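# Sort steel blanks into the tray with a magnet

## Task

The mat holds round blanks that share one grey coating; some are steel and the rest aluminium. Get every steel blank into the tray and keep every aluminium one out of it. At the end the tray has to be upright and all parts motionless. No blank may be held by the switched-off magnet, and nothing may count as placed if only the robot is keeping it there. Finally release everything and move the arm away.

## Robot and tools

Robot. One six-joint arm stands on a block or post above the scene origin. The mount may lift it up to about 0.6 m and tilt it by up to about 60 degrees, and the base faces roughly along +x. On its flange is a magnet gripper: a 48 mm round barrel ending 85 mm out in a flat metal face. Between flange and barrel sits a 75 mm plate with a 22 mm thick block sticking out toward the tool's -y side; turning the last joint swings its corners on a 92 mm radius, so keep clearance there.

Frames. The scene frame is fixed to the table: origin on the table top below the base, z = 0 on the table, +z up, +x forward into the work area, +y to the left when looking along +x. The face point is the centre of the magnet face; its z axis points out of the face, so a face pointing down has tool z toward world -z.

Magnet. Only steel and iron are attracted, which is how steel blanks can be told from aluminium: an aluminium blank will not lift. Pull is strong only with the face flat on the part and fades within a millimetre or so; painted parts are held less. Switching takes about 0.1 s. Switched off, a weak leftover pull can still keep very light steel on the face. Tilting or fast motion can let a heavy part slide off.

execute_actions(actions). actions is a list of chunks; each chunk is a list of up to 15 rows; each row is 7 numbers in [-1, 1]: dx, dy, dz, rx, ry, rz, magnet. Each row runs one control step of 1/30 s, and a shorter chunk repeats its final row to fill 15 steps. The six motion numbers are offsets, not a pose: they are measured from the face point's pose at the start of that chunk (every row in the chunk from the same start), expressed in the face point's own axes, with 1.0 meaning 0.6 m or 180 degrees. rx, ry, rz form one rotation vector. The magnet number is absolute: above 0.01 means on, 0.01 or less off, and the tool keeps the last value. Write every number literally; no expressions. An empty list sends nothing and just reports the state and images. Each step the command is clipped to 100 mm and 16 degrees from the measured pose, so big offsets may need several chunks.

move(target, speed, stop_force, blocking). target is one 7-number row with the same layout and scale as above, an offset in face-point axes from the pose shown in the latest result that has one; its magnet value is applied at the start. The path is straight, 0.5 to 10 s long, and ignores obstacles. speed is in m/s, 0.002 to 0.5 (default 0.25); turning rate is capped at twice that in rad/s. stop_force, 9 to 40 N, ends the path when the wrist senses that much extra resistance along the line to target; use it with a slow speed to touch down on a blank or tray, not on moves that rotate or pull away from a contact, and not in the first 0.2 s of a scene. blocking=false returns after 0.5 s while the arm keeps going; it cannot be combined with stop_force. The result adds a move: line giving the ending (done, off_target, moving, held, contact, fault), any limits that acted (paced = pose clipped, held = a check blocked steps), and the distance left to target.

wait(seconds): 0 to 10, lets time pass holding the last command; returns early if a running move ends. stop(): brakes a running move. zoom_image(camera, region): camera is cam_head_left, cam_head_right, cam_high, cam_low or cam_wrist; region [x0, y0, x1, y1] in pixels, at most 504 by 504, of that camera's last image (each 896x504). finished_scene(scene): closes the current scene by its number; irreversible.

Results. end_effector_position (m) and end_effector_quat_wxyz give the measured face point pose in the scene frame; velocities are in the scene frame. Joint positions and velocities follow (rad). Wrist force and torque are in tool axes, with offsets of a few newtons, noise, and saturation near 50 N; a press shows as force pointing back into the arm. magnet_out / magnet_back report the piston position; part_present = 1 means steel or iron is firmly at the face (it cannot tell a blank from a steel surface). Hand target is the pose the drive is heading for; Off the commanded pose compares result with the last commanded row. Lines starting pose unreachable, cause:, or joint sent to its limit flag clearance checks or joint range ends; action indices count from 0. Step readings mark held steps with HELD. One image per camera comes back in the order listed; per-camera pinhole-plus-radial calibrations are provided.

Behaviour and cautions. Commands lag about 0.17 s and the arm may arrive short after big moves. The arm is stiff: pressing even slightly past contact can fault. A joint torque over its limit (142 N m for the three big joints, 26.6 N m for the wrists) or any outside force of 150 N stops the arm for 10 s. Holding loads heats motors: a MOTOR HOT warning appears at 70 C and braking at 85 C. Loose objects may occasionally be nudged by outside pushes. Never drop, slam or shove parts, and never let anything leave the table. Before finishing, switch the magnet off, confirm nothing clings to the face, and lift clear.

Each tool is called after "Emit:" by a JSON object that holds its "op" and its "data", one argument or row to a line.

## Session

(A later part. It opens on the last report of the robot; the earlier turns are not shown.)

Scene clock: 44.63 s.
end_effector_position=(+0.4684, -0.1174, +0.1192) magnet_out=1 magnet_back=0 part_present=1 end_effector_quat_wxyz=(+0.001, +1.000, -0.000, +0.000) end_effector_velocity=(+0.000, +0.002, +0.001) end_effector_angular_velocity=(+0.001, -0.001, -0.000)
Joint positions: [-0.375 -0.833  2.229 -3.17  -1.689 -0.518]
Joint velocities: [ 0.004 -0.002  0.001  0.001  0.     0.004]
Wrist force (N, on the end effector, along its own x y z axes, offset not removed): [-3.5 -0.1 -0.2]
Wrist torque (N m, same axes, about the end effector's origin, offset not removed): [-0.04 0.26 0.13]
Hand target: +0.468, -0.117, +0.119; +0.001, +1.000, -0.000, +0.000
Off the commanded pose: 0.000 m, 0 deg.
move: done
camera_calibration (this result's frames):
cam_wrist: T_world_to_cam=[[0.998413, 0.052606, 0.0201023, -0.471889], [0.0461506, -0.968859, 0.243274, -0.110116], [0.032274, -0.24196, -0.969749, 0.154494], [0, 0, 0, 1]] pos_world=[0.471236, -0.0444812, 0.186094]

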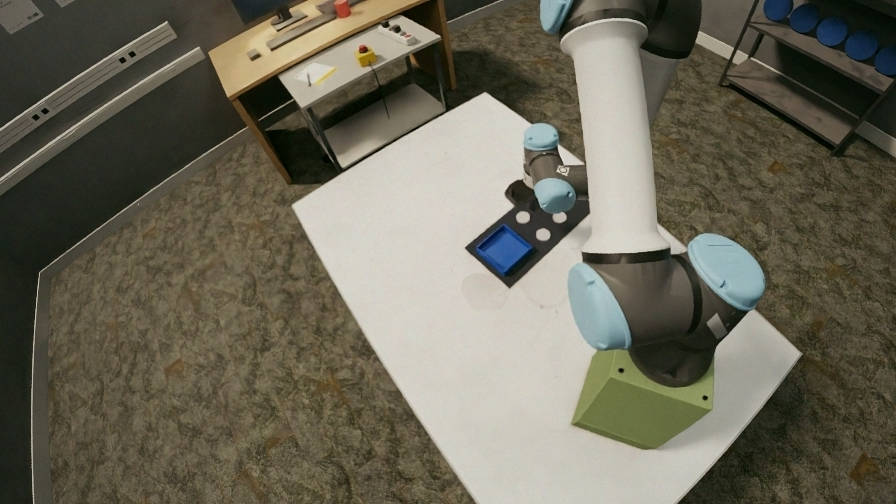

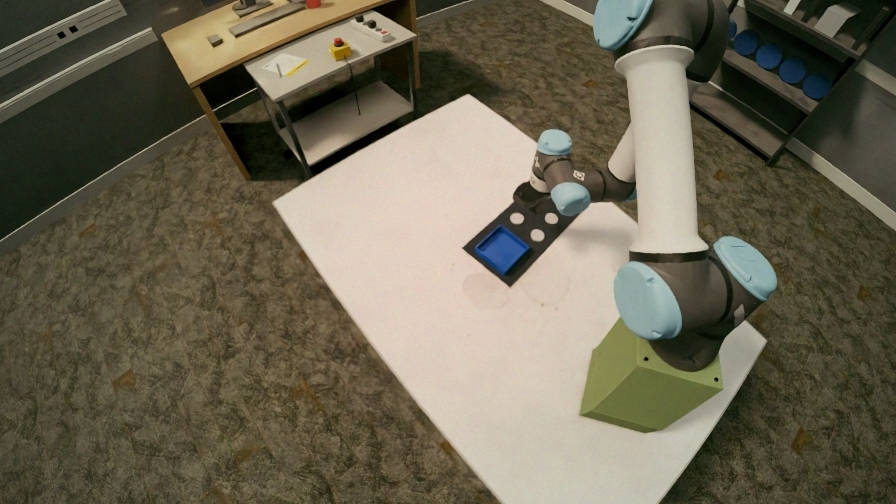

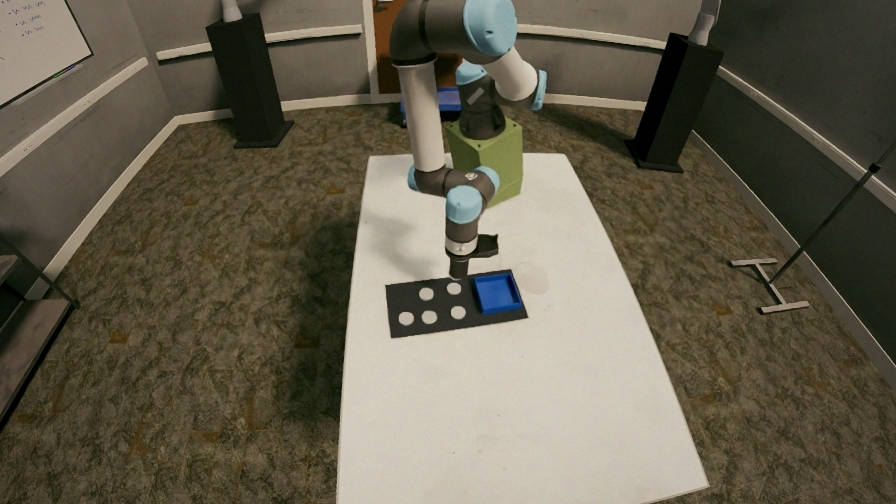

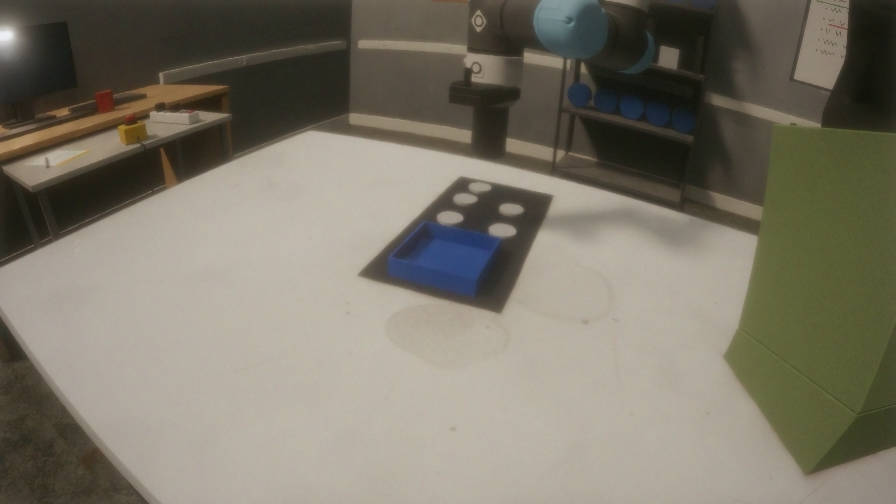

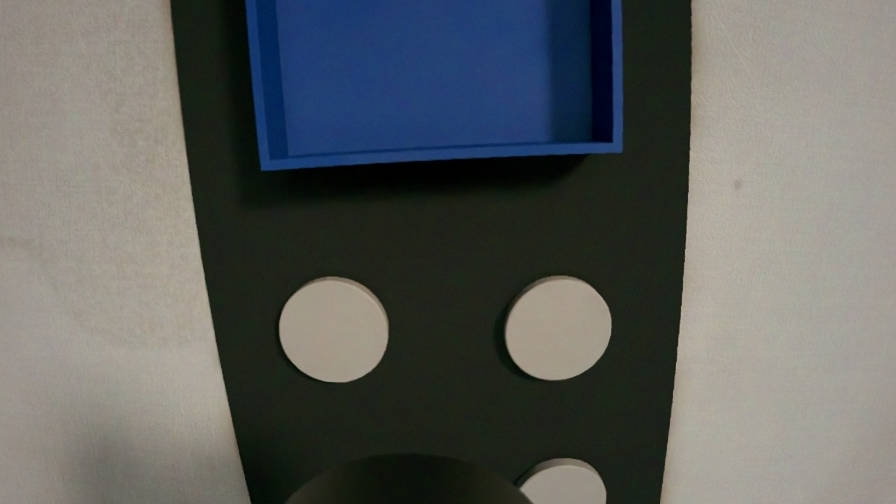

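Emit:
{"op": "move", "data": {
  "target": [-0.004,-0.234,0.088,0,0,0,1],
  "speed": 0.3
}}

Emit:
{"op": "move", "data": {
  "target": [0,0,0.059,0,0,0,1],
  "speed": 0.1
}}

Emit:
{"op": "execute_actions", "data": {
  "actions": [
    [[0,0,0,0,0,0,0]]
  ]
}}

Emit:
{"op": "move", "data": {
  "target": [0,0,-0.045,0,0,0,0]
}}

Emit:
{"op": "move", "data": {
  "target": [-0.050,0.239,0,0,0,0,0],
  "speed": 0.3
}}

Emit:
{"op": "move", "data": {
  "target": [0,0,0.0775,0,0,0,1],
  "speed": 0.07
}}

Scene clock: 57.33 s.
end_effector_position=(+0.4662, +0.0228, +0.0662) magnet_out=1 magnet_back=0 part_present=1 end_effector_quat_wxyz=(+0.001, +1.000, -0.000, +0.000) end_effector_velocity=(+0.000, +0.002, -0.001) end_effector_angular_velocity=(-0.000, +0.001, +0.000)
Joint positions: [-0.106 -0.613  2.183 -3.305 -1.737 -0.251]
Joint velocities: [ 0.004  0.003 -0.003  0.001 -0.001  0.004]
Wrist force (N, on the end effector, along its own x y z axes, offset not removed): [-3.1 1.0 0.9]
Wrist torque (N m, same axes, about the end effector's origin, offset not removed): [0.06 0.25 0.11]
Hand target: +0.466, +0.023, +0.066; +0.001, +1.000, -0.000, +0.000
Off the commanded pose: 0.000 m, 0 deg.
move: done
camera_calibration (this result's frames):
cam_wrist: T_world_to_cam=[[0.998417, 0.0524746, 0.0202518, -0.476036], [0.0460109, -0.969046, 0.242555, 0.0388936], [0.0323529, -0.241239, -0.969926, 0.136996], [0, 0, 0, 1]] pos_world=[0.46906, 0.0957182, 0.133082]

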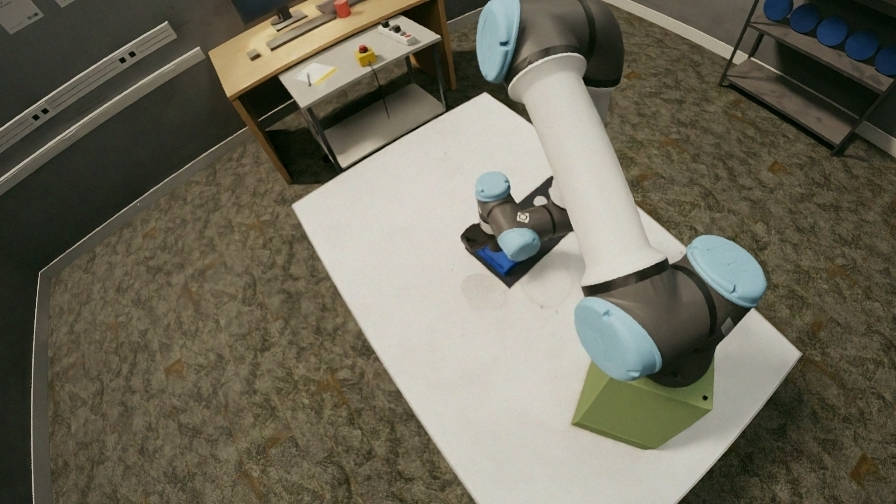

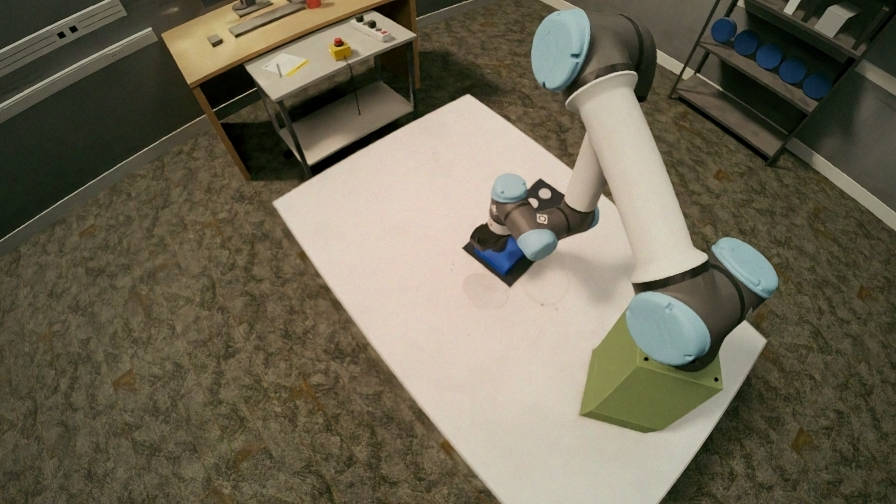

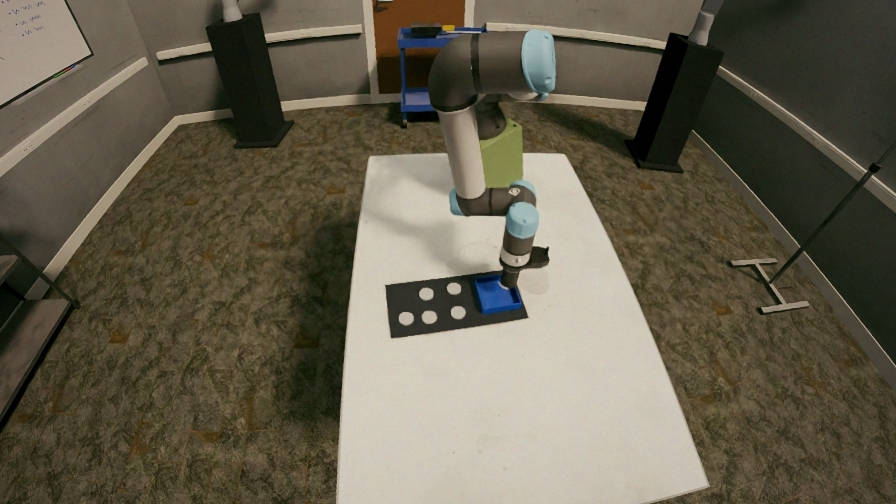

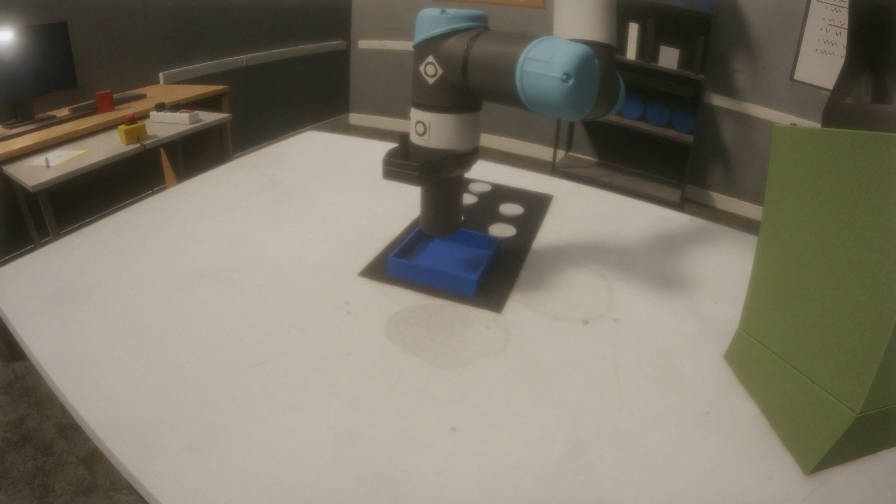

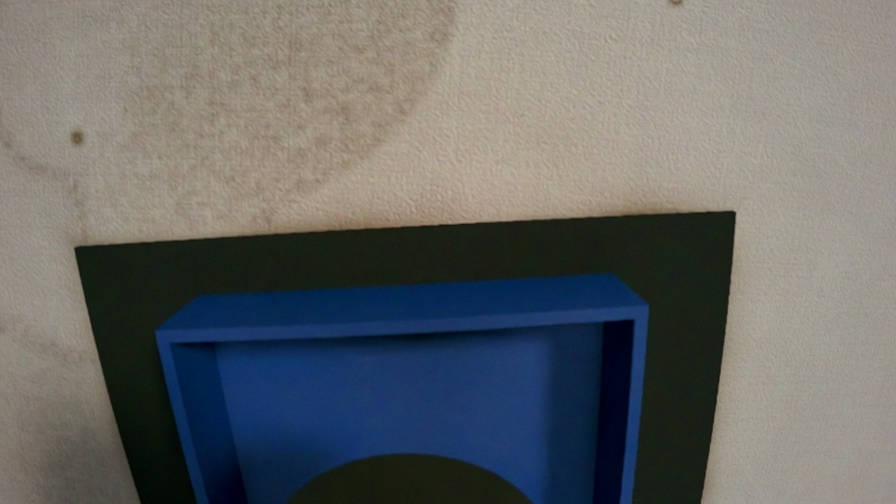

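Scene clock: 58.23 s.
end_effector_position=(+0.4662, +0.0227, +0.0309) magnet_out=1 magnet_back=0 part_present=1 end_effector_quat_wxyz=(+0.001, +1.000, -0.000, +0.000) end_effector_velocity=(+0.000, -0.000, -0.002) end_effector_angular_velocity=(+0.000, -0.000, -0.000)
Joint positions: [-0.119 -0.516  2.132 -3.353 -1.735 -0.264]
Joint velocities: [-0.001  0.005 -0.003 -0.002  0.    -0.001]
Wrist force (N, on the end effector, along its own x y z axes, offset not removed): [-3.5 -0.9 0.9]
Wrist torque (N m, same axes, about the end effector's origin, offset not removed): [-0.08 0.33 0.12]
Hand target: +0.466, +0.023, +0.031; +0.001, +1.000, -0.000, +0.000
Off the commanded pose: 0.000 m, 0 deg.
move: done
camera_calibration (this result's frames):
cam_wrist: T_world_to_cam=[[0.998417, 0.0524795, 0.020257, -0.475288], [0.0460133, -0.969037, 0.24259, 0.0473401], [0.0323608, -0.241274, -0.969917, 0.102782], [0, 0, 0, 1]] pos_world=[0.469031, 0.095616, 0.0978341]

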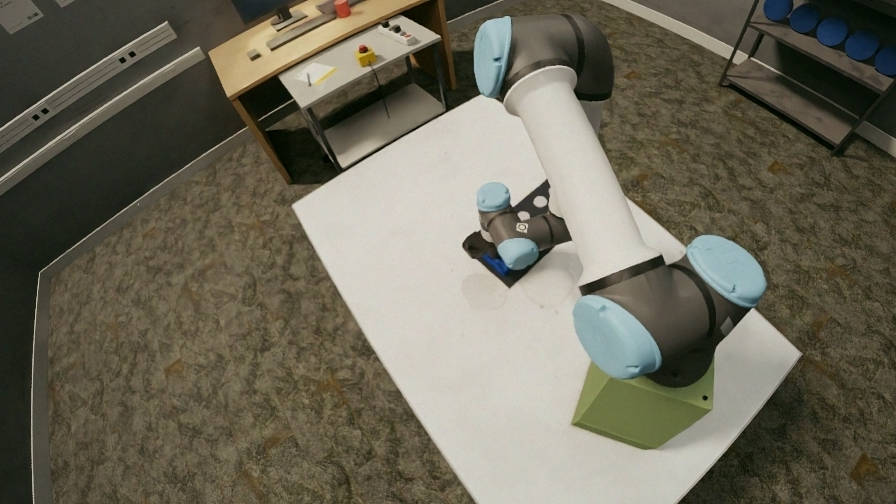

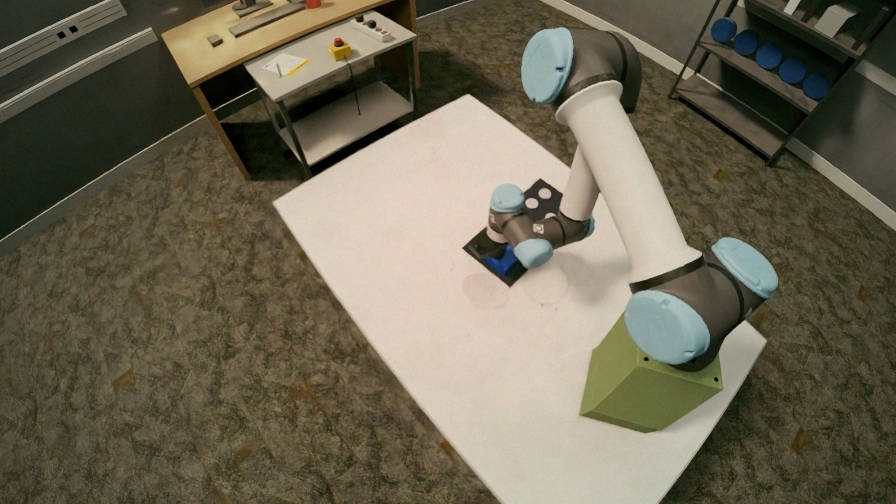

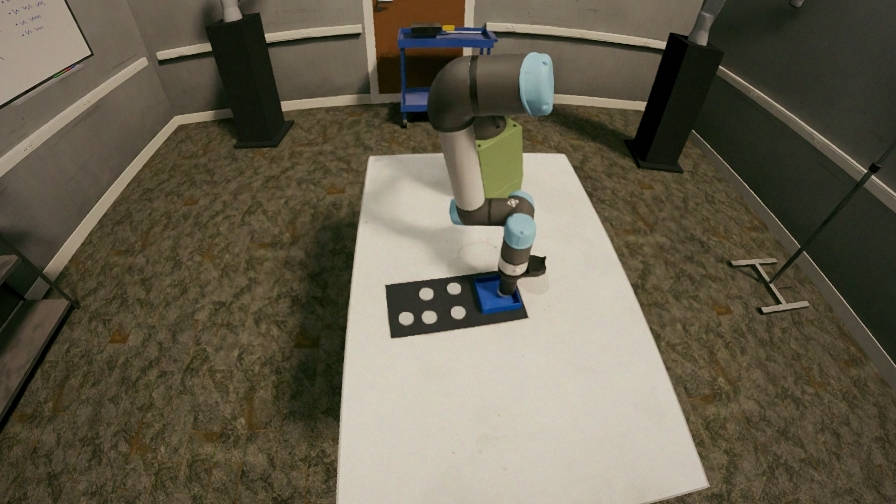

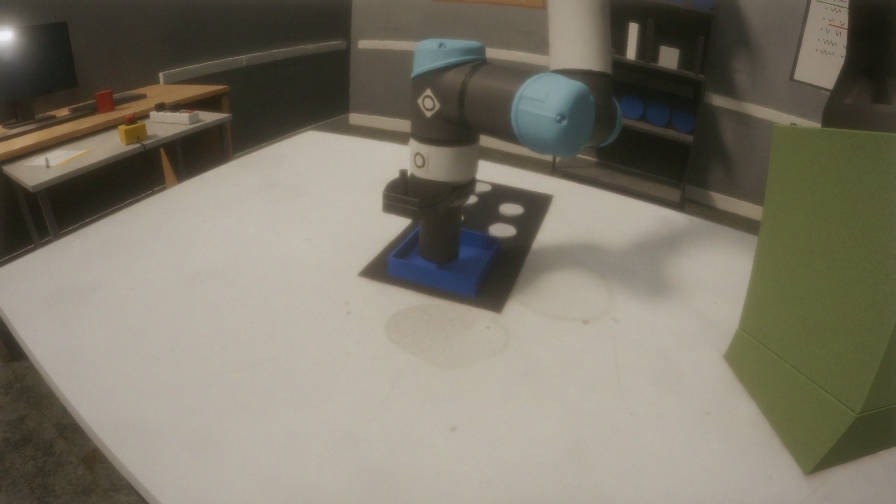

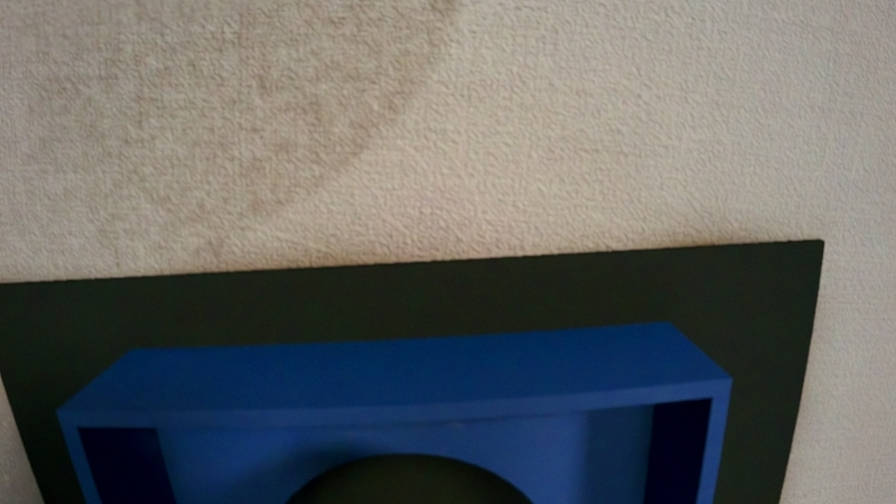

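Scene clock: 58.73 s.
end_effector_position=(+0.4662, +0.0227, +0.0309) magnet_out=0 magnet_back=1 part_present=0 end_effector_quat_wxyz=(+0.001, +1.000, -0.000, +0.000) end_effector_velocity=(-0.000, +0.000, +0.000) end_effector_angular_velocity=(+0.001, +0.000, +0.000)
Joint positions: [-0.119 -0.516  2.132 -3.353 -1.735 -0.264]
Joint velocities: [-0.    -0.     0.001 -0.     0.001 -0.   ]
Wrist force (N, on the end effector, along its own x y z axes, offset not removed): [-3.4 -0.4 -0.3]
Wrist torque (N m, same axes, about the end effector's origin, offset not removed): [-0.06 0.29 0.13]
Hand target: +0.466, +0.023, +0.031; +0.001, +1.000, -0.000, +0.000
Off the commanded pose: 0.000 m, 0 deg.
Step readings (end_effector_position):
0: (+0.4662, +0.0227, +0.0309)
1: (+0.4662, +0.0227, +0.0309)
2: (+0.4662, +0.0227, +0.0309)
4: (+0.4662, +0.0227, +0.0309)
8: (+0.4662, +0.0227, +0.0309)
15: end_effector_position above
camera_calibration (this result's frames):
cam_wrist: T_world_to_cam=[[0.998416, 0.0524781, 0.0202686, -0.475294], [0.0460091, -0.969036, 0.242593, 0.0473554], [0.0323719, -0.241277, -0.969916, 0.102718], [0, 0, 0, 1]] pos_world=[0.469037, 0.095615, 0.0977731]

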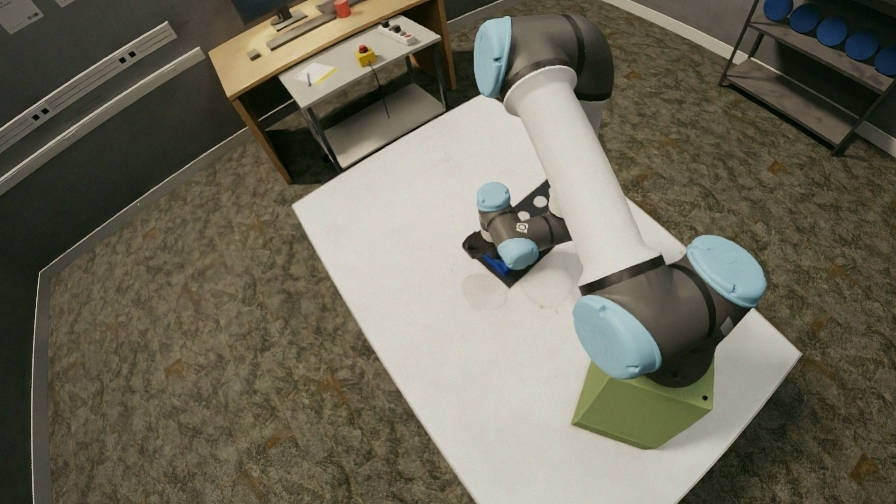

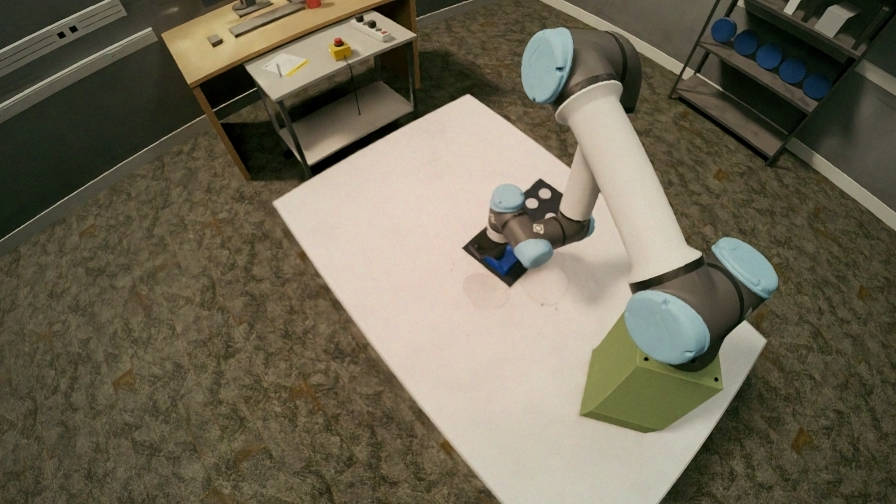

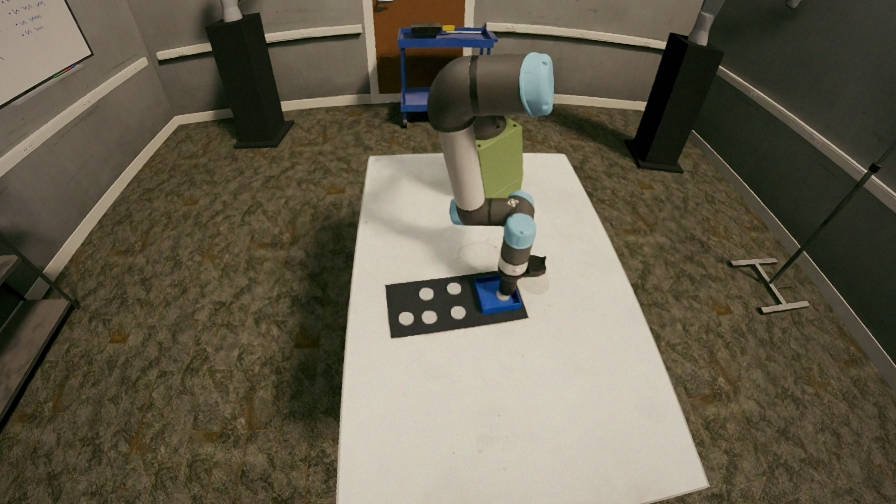

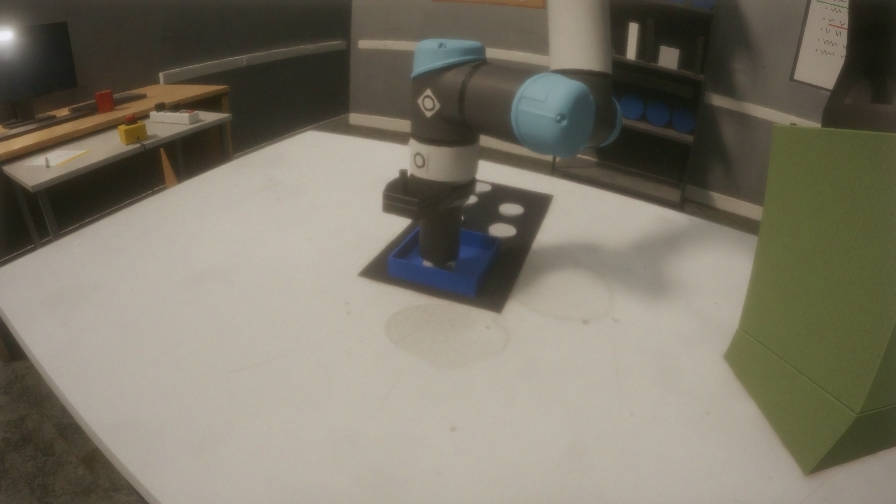

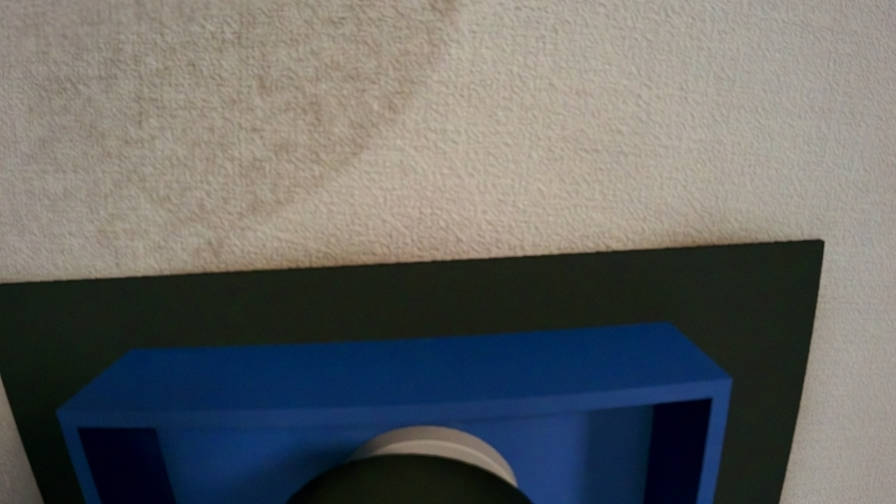

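Scene clock: 59.57 s.
end_effector_position=(+0.4662, +0.0228, +0.0577) magnet_out=0 magnet_back=1 part_present=0 end_effector_quat_wxyz=(+0.001, +1.000, -0.000, +0.000) end_effector_velocity=(-0.000, -0.000, +0.002) end_effector_angular_velocity=(+0.000, -0.000, -0.001)
Joint positions: [-0.109 -0.59   2.171 -3.317 -1.737 -0.254]
Joint velocities: [ 0.    -0.006  0.003  0.003  0.     0.001]
Wrist force (N, on the end effector, along its own x y z axes, offset not removed): [-3.2 -1.3 0.2]
Wrist torque (N m, same axes, about the end effector's origin, offset not removed): [-0.16 0.27 0.13]
Hand target: +0.466, +0.023, +0.058; +0.001, +1.000, -0.000, +0.000
Off the commanded pose: 0.000 m, 0 deg.
move: done
camera_calibration (this result's frames):
cam_wrist: T_world_to_cam=[[0.998417, 0.0524742, 0.0202697, -0.475849], [0.0460059, -0.969043, 0.242568, 0.0409339], [0.0323707, -0.241251, -0.969923, 0.128747], [0, 0, 0, 1]] pos_world=[0.469044, 0.095697, 0.124591]

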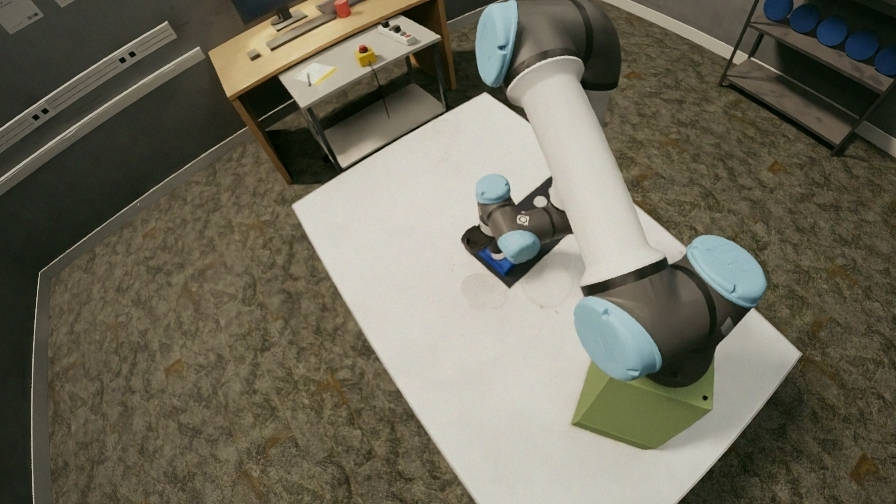

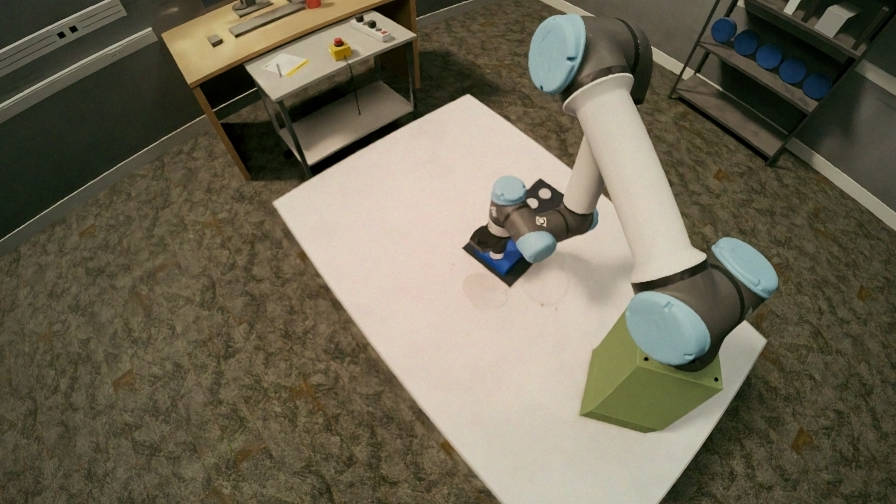

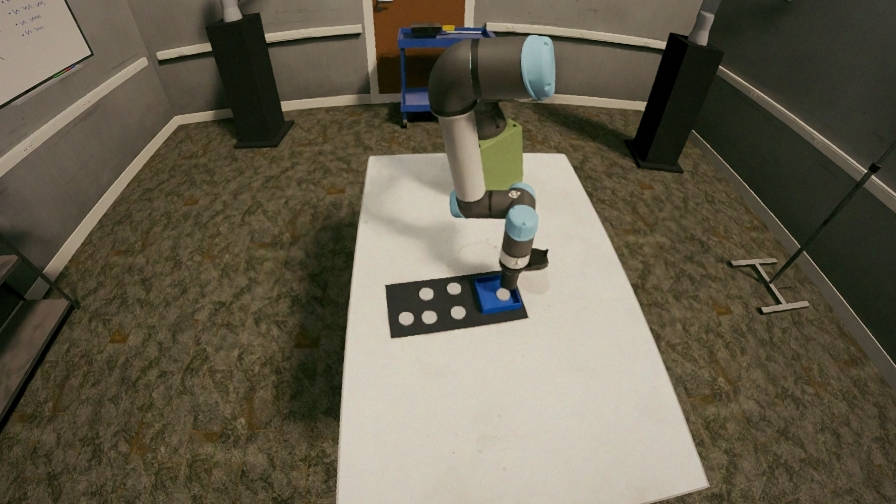

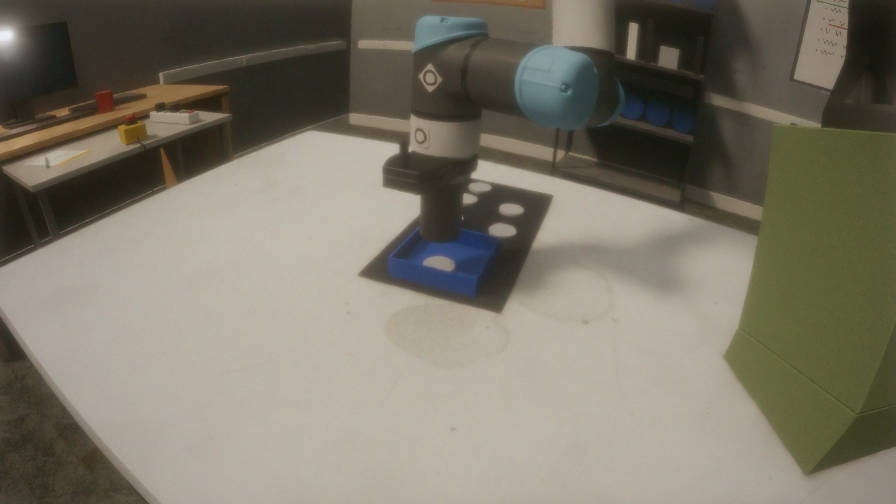

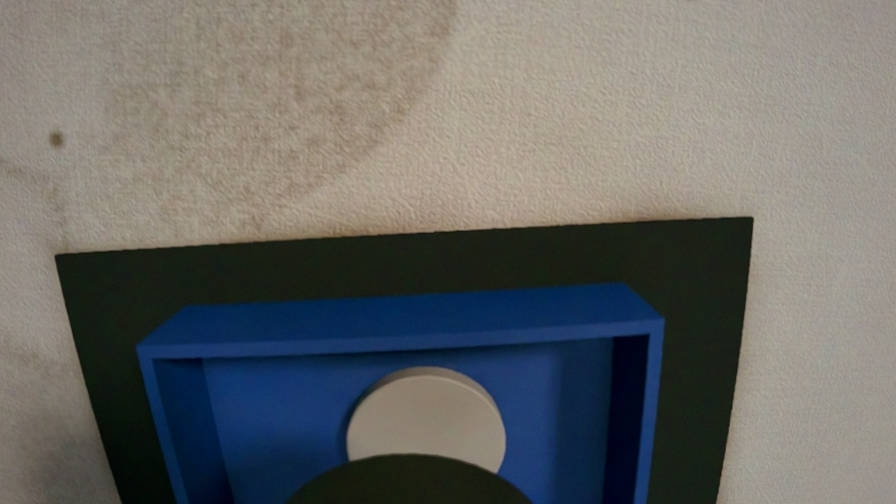

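Scene clock: 60.70 s.
end_effector_position=(+0.4358, -0.1206, +0.0581) magnet_out=0 magnet_back=1 part_present=0 end_effector_quat_wxyz=(+0.002, +1.000, -0.000, +0.000) end_effector_velocity=(-0.000, -0.002, -0.000) end_effector_angular_velocity=(+0.001, +0.000, +0.001)
Joint positions: [-0.434 -0.649  2.235 -3.366 -1.677 -0.576]
Joint velocities: [-0.004 -0.    -0.001  0.001  0.001 -0.004]
Wrist force (N, on the end effector, along its own x y z axes, offset not removed): [-2.8 -0.8 0.0]
Wrist torque (N m, same axes, about the end effector's origin, offset not removed): [-0.08 0.22 0.09]
Hand target: +0.436, -0.121, +0.058; +0.002, +1.000, -0.000, +0.000
Off the commanded pose: 0.000 m, 0 deg.
move: done
camera_calibration (this result's frames):
cam_wrist: T_world_to_cam=[[0.998412, 0.0526256, 0.0200875, -0.438023], [0.0461683, -0.968821, 0.243424, -0.0967755], [0.0322715, -0.24211, -0.969712, 0.0954317], [0, 0, 0, 1]] pos_world=[0.438716, -0.0476019, 0.124897]

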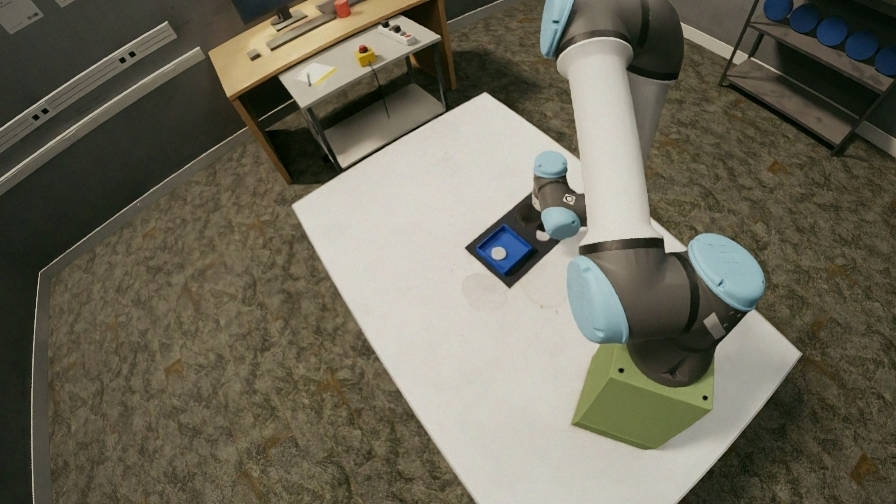

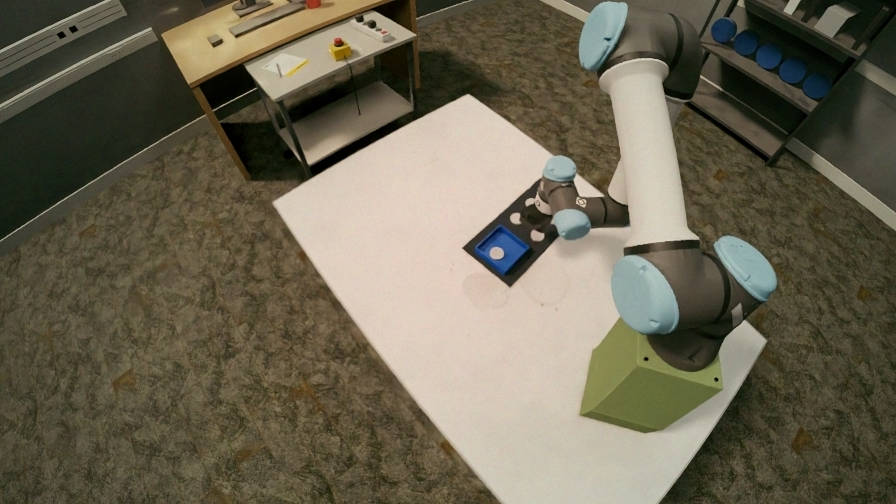

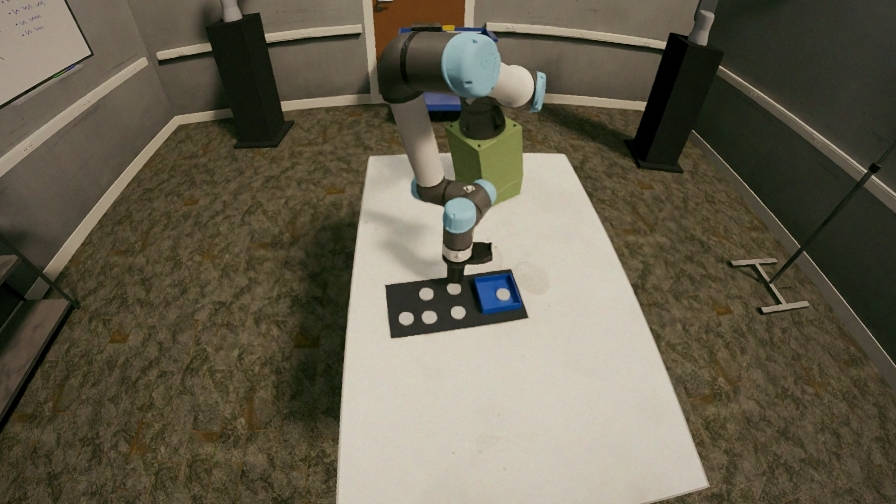

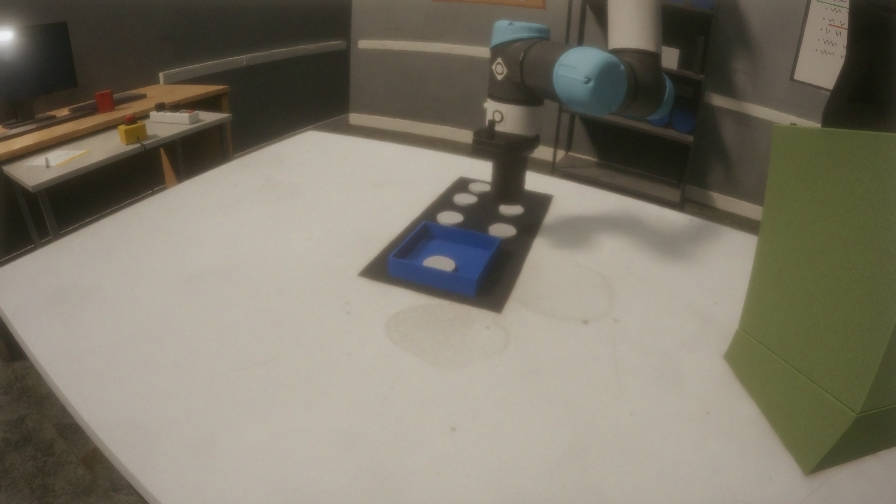

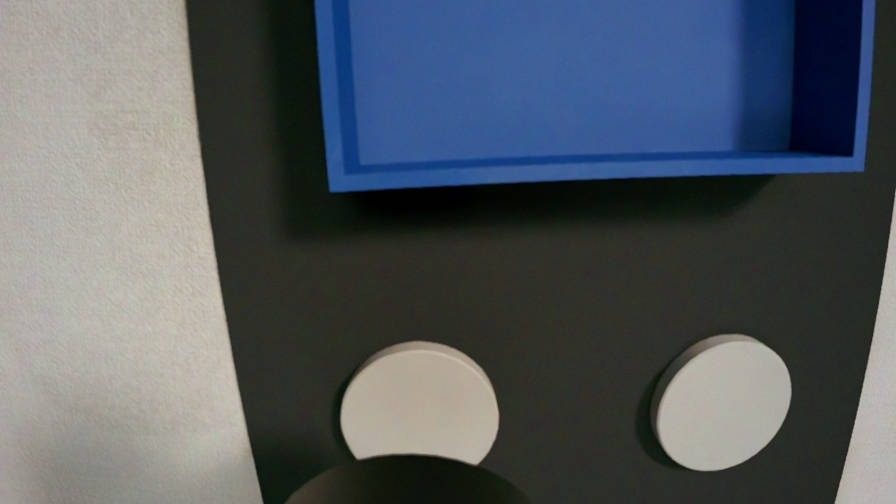

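Scene clock: 61.80 s.
end_effector_position=(+0.4358, -0.1207, +0.0117) magnet_out=1 magnet_back=0 part_present=1 end_effector_quat_wxyz=(+0.002, +1.000, -0.000, +0.000) end_effector_velocity=(-0.000, +0.000, -0.002) end_effector_angular_velocity=(+0.001, +0.000, -0.001)
Joint positions: [-0.445 -0.519  2.162 -3.425 -1.674 -0.587]
Joint velocities: [-0.001  0.005 -0.003 -0.001  0.001 -0.   ]
Wrist force (N, on the end effector, along its own x y z axes, offset not removed): [-4.1 1.1 0.9]
Wrist torque (N m, same axes, about the end effector's origin, offset not removed): [0.04 0.32 0.06]
Hand target: +0.436, -0.121, +0.012; +0.002, +1.000, -0.000, +0.000
Off the commanded pose: 0.000 m, 0 deg.
move: done
camera_calibration (this result's frames):
cam_wrist: T_world_to_cam=[[0.998412, 0.0526311, 0.020081, -0.437036], [0.0461742, -0.968813, 0.243453, -0.085639], [0.032268, -0.242139, -0.969705, 0.0504497], [0, 0, 0, 1]] pos_world=[0.438669, -0.0477506, 0.0785466]

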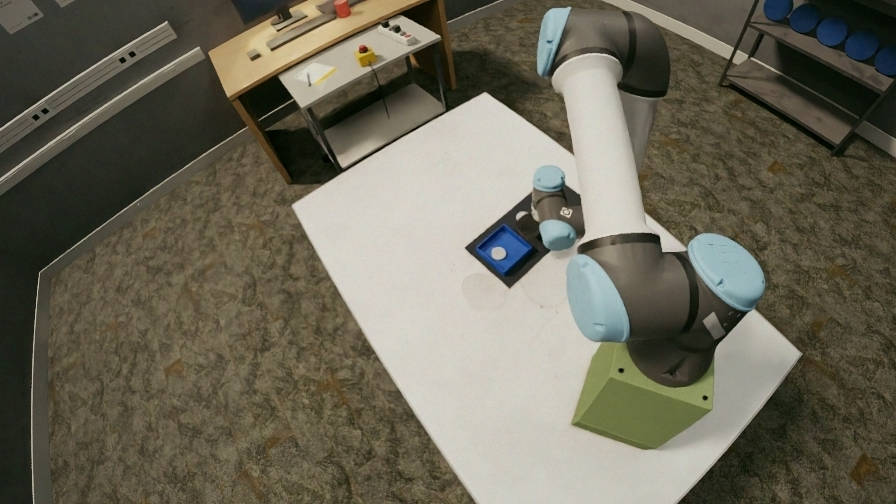

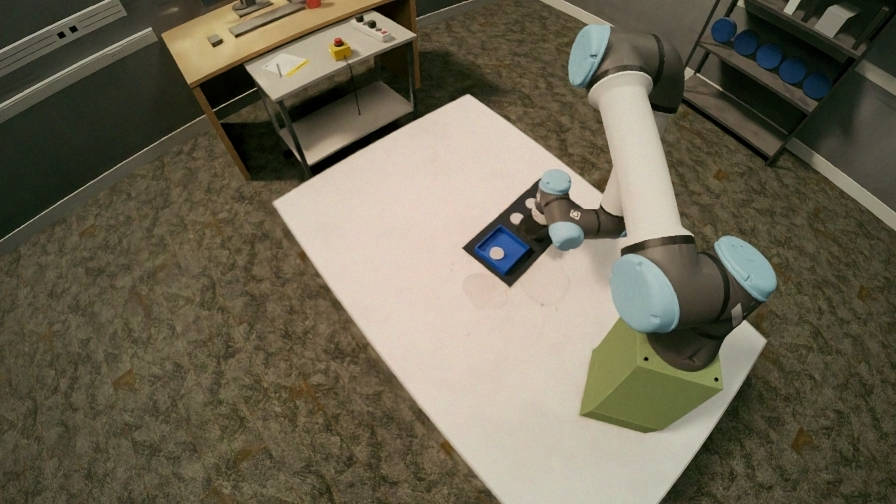

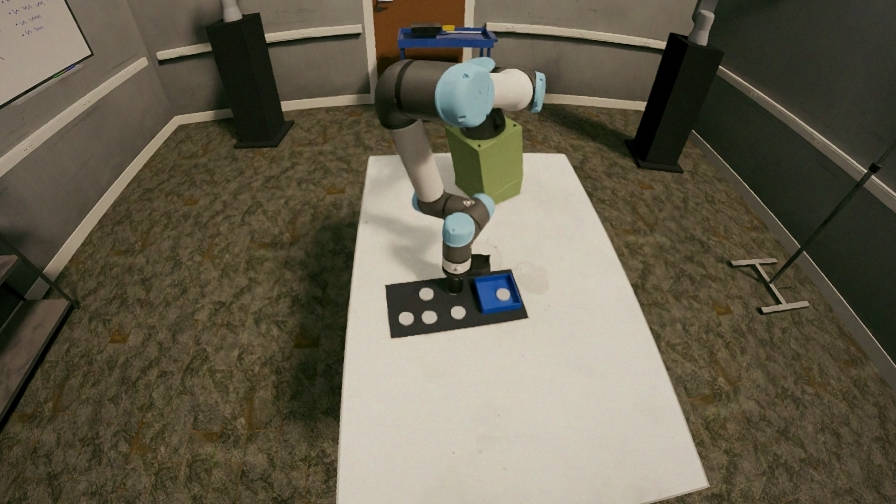

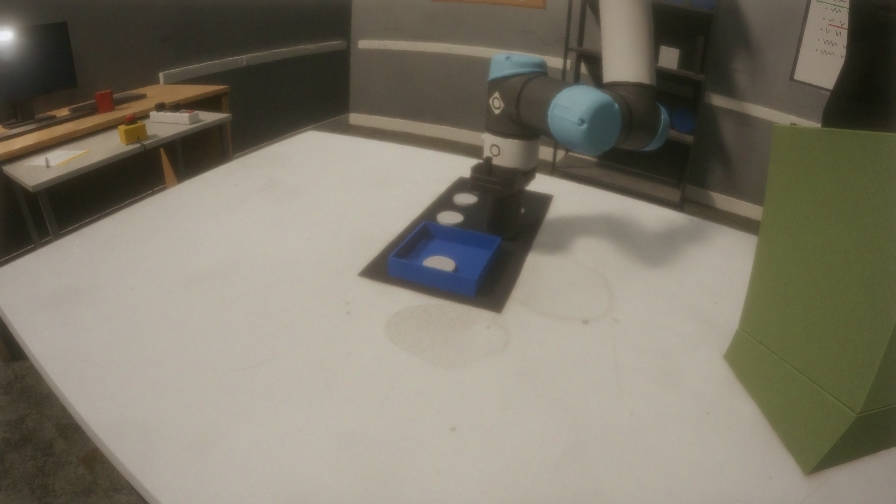

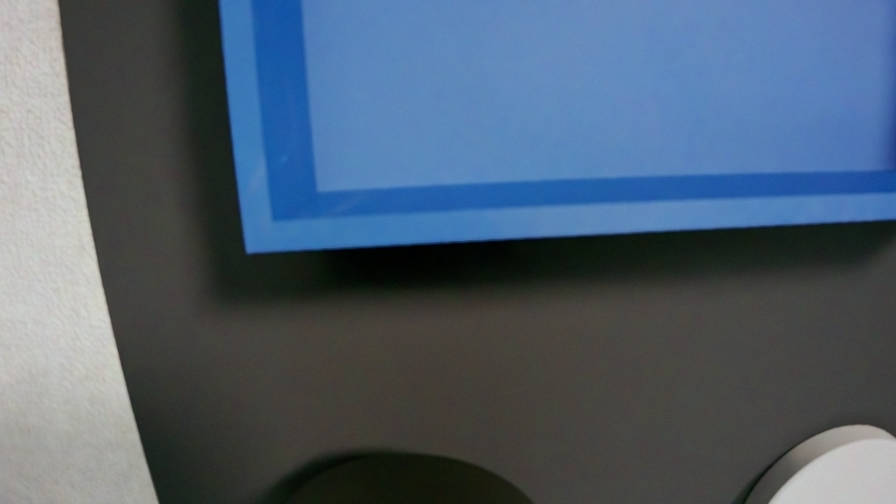

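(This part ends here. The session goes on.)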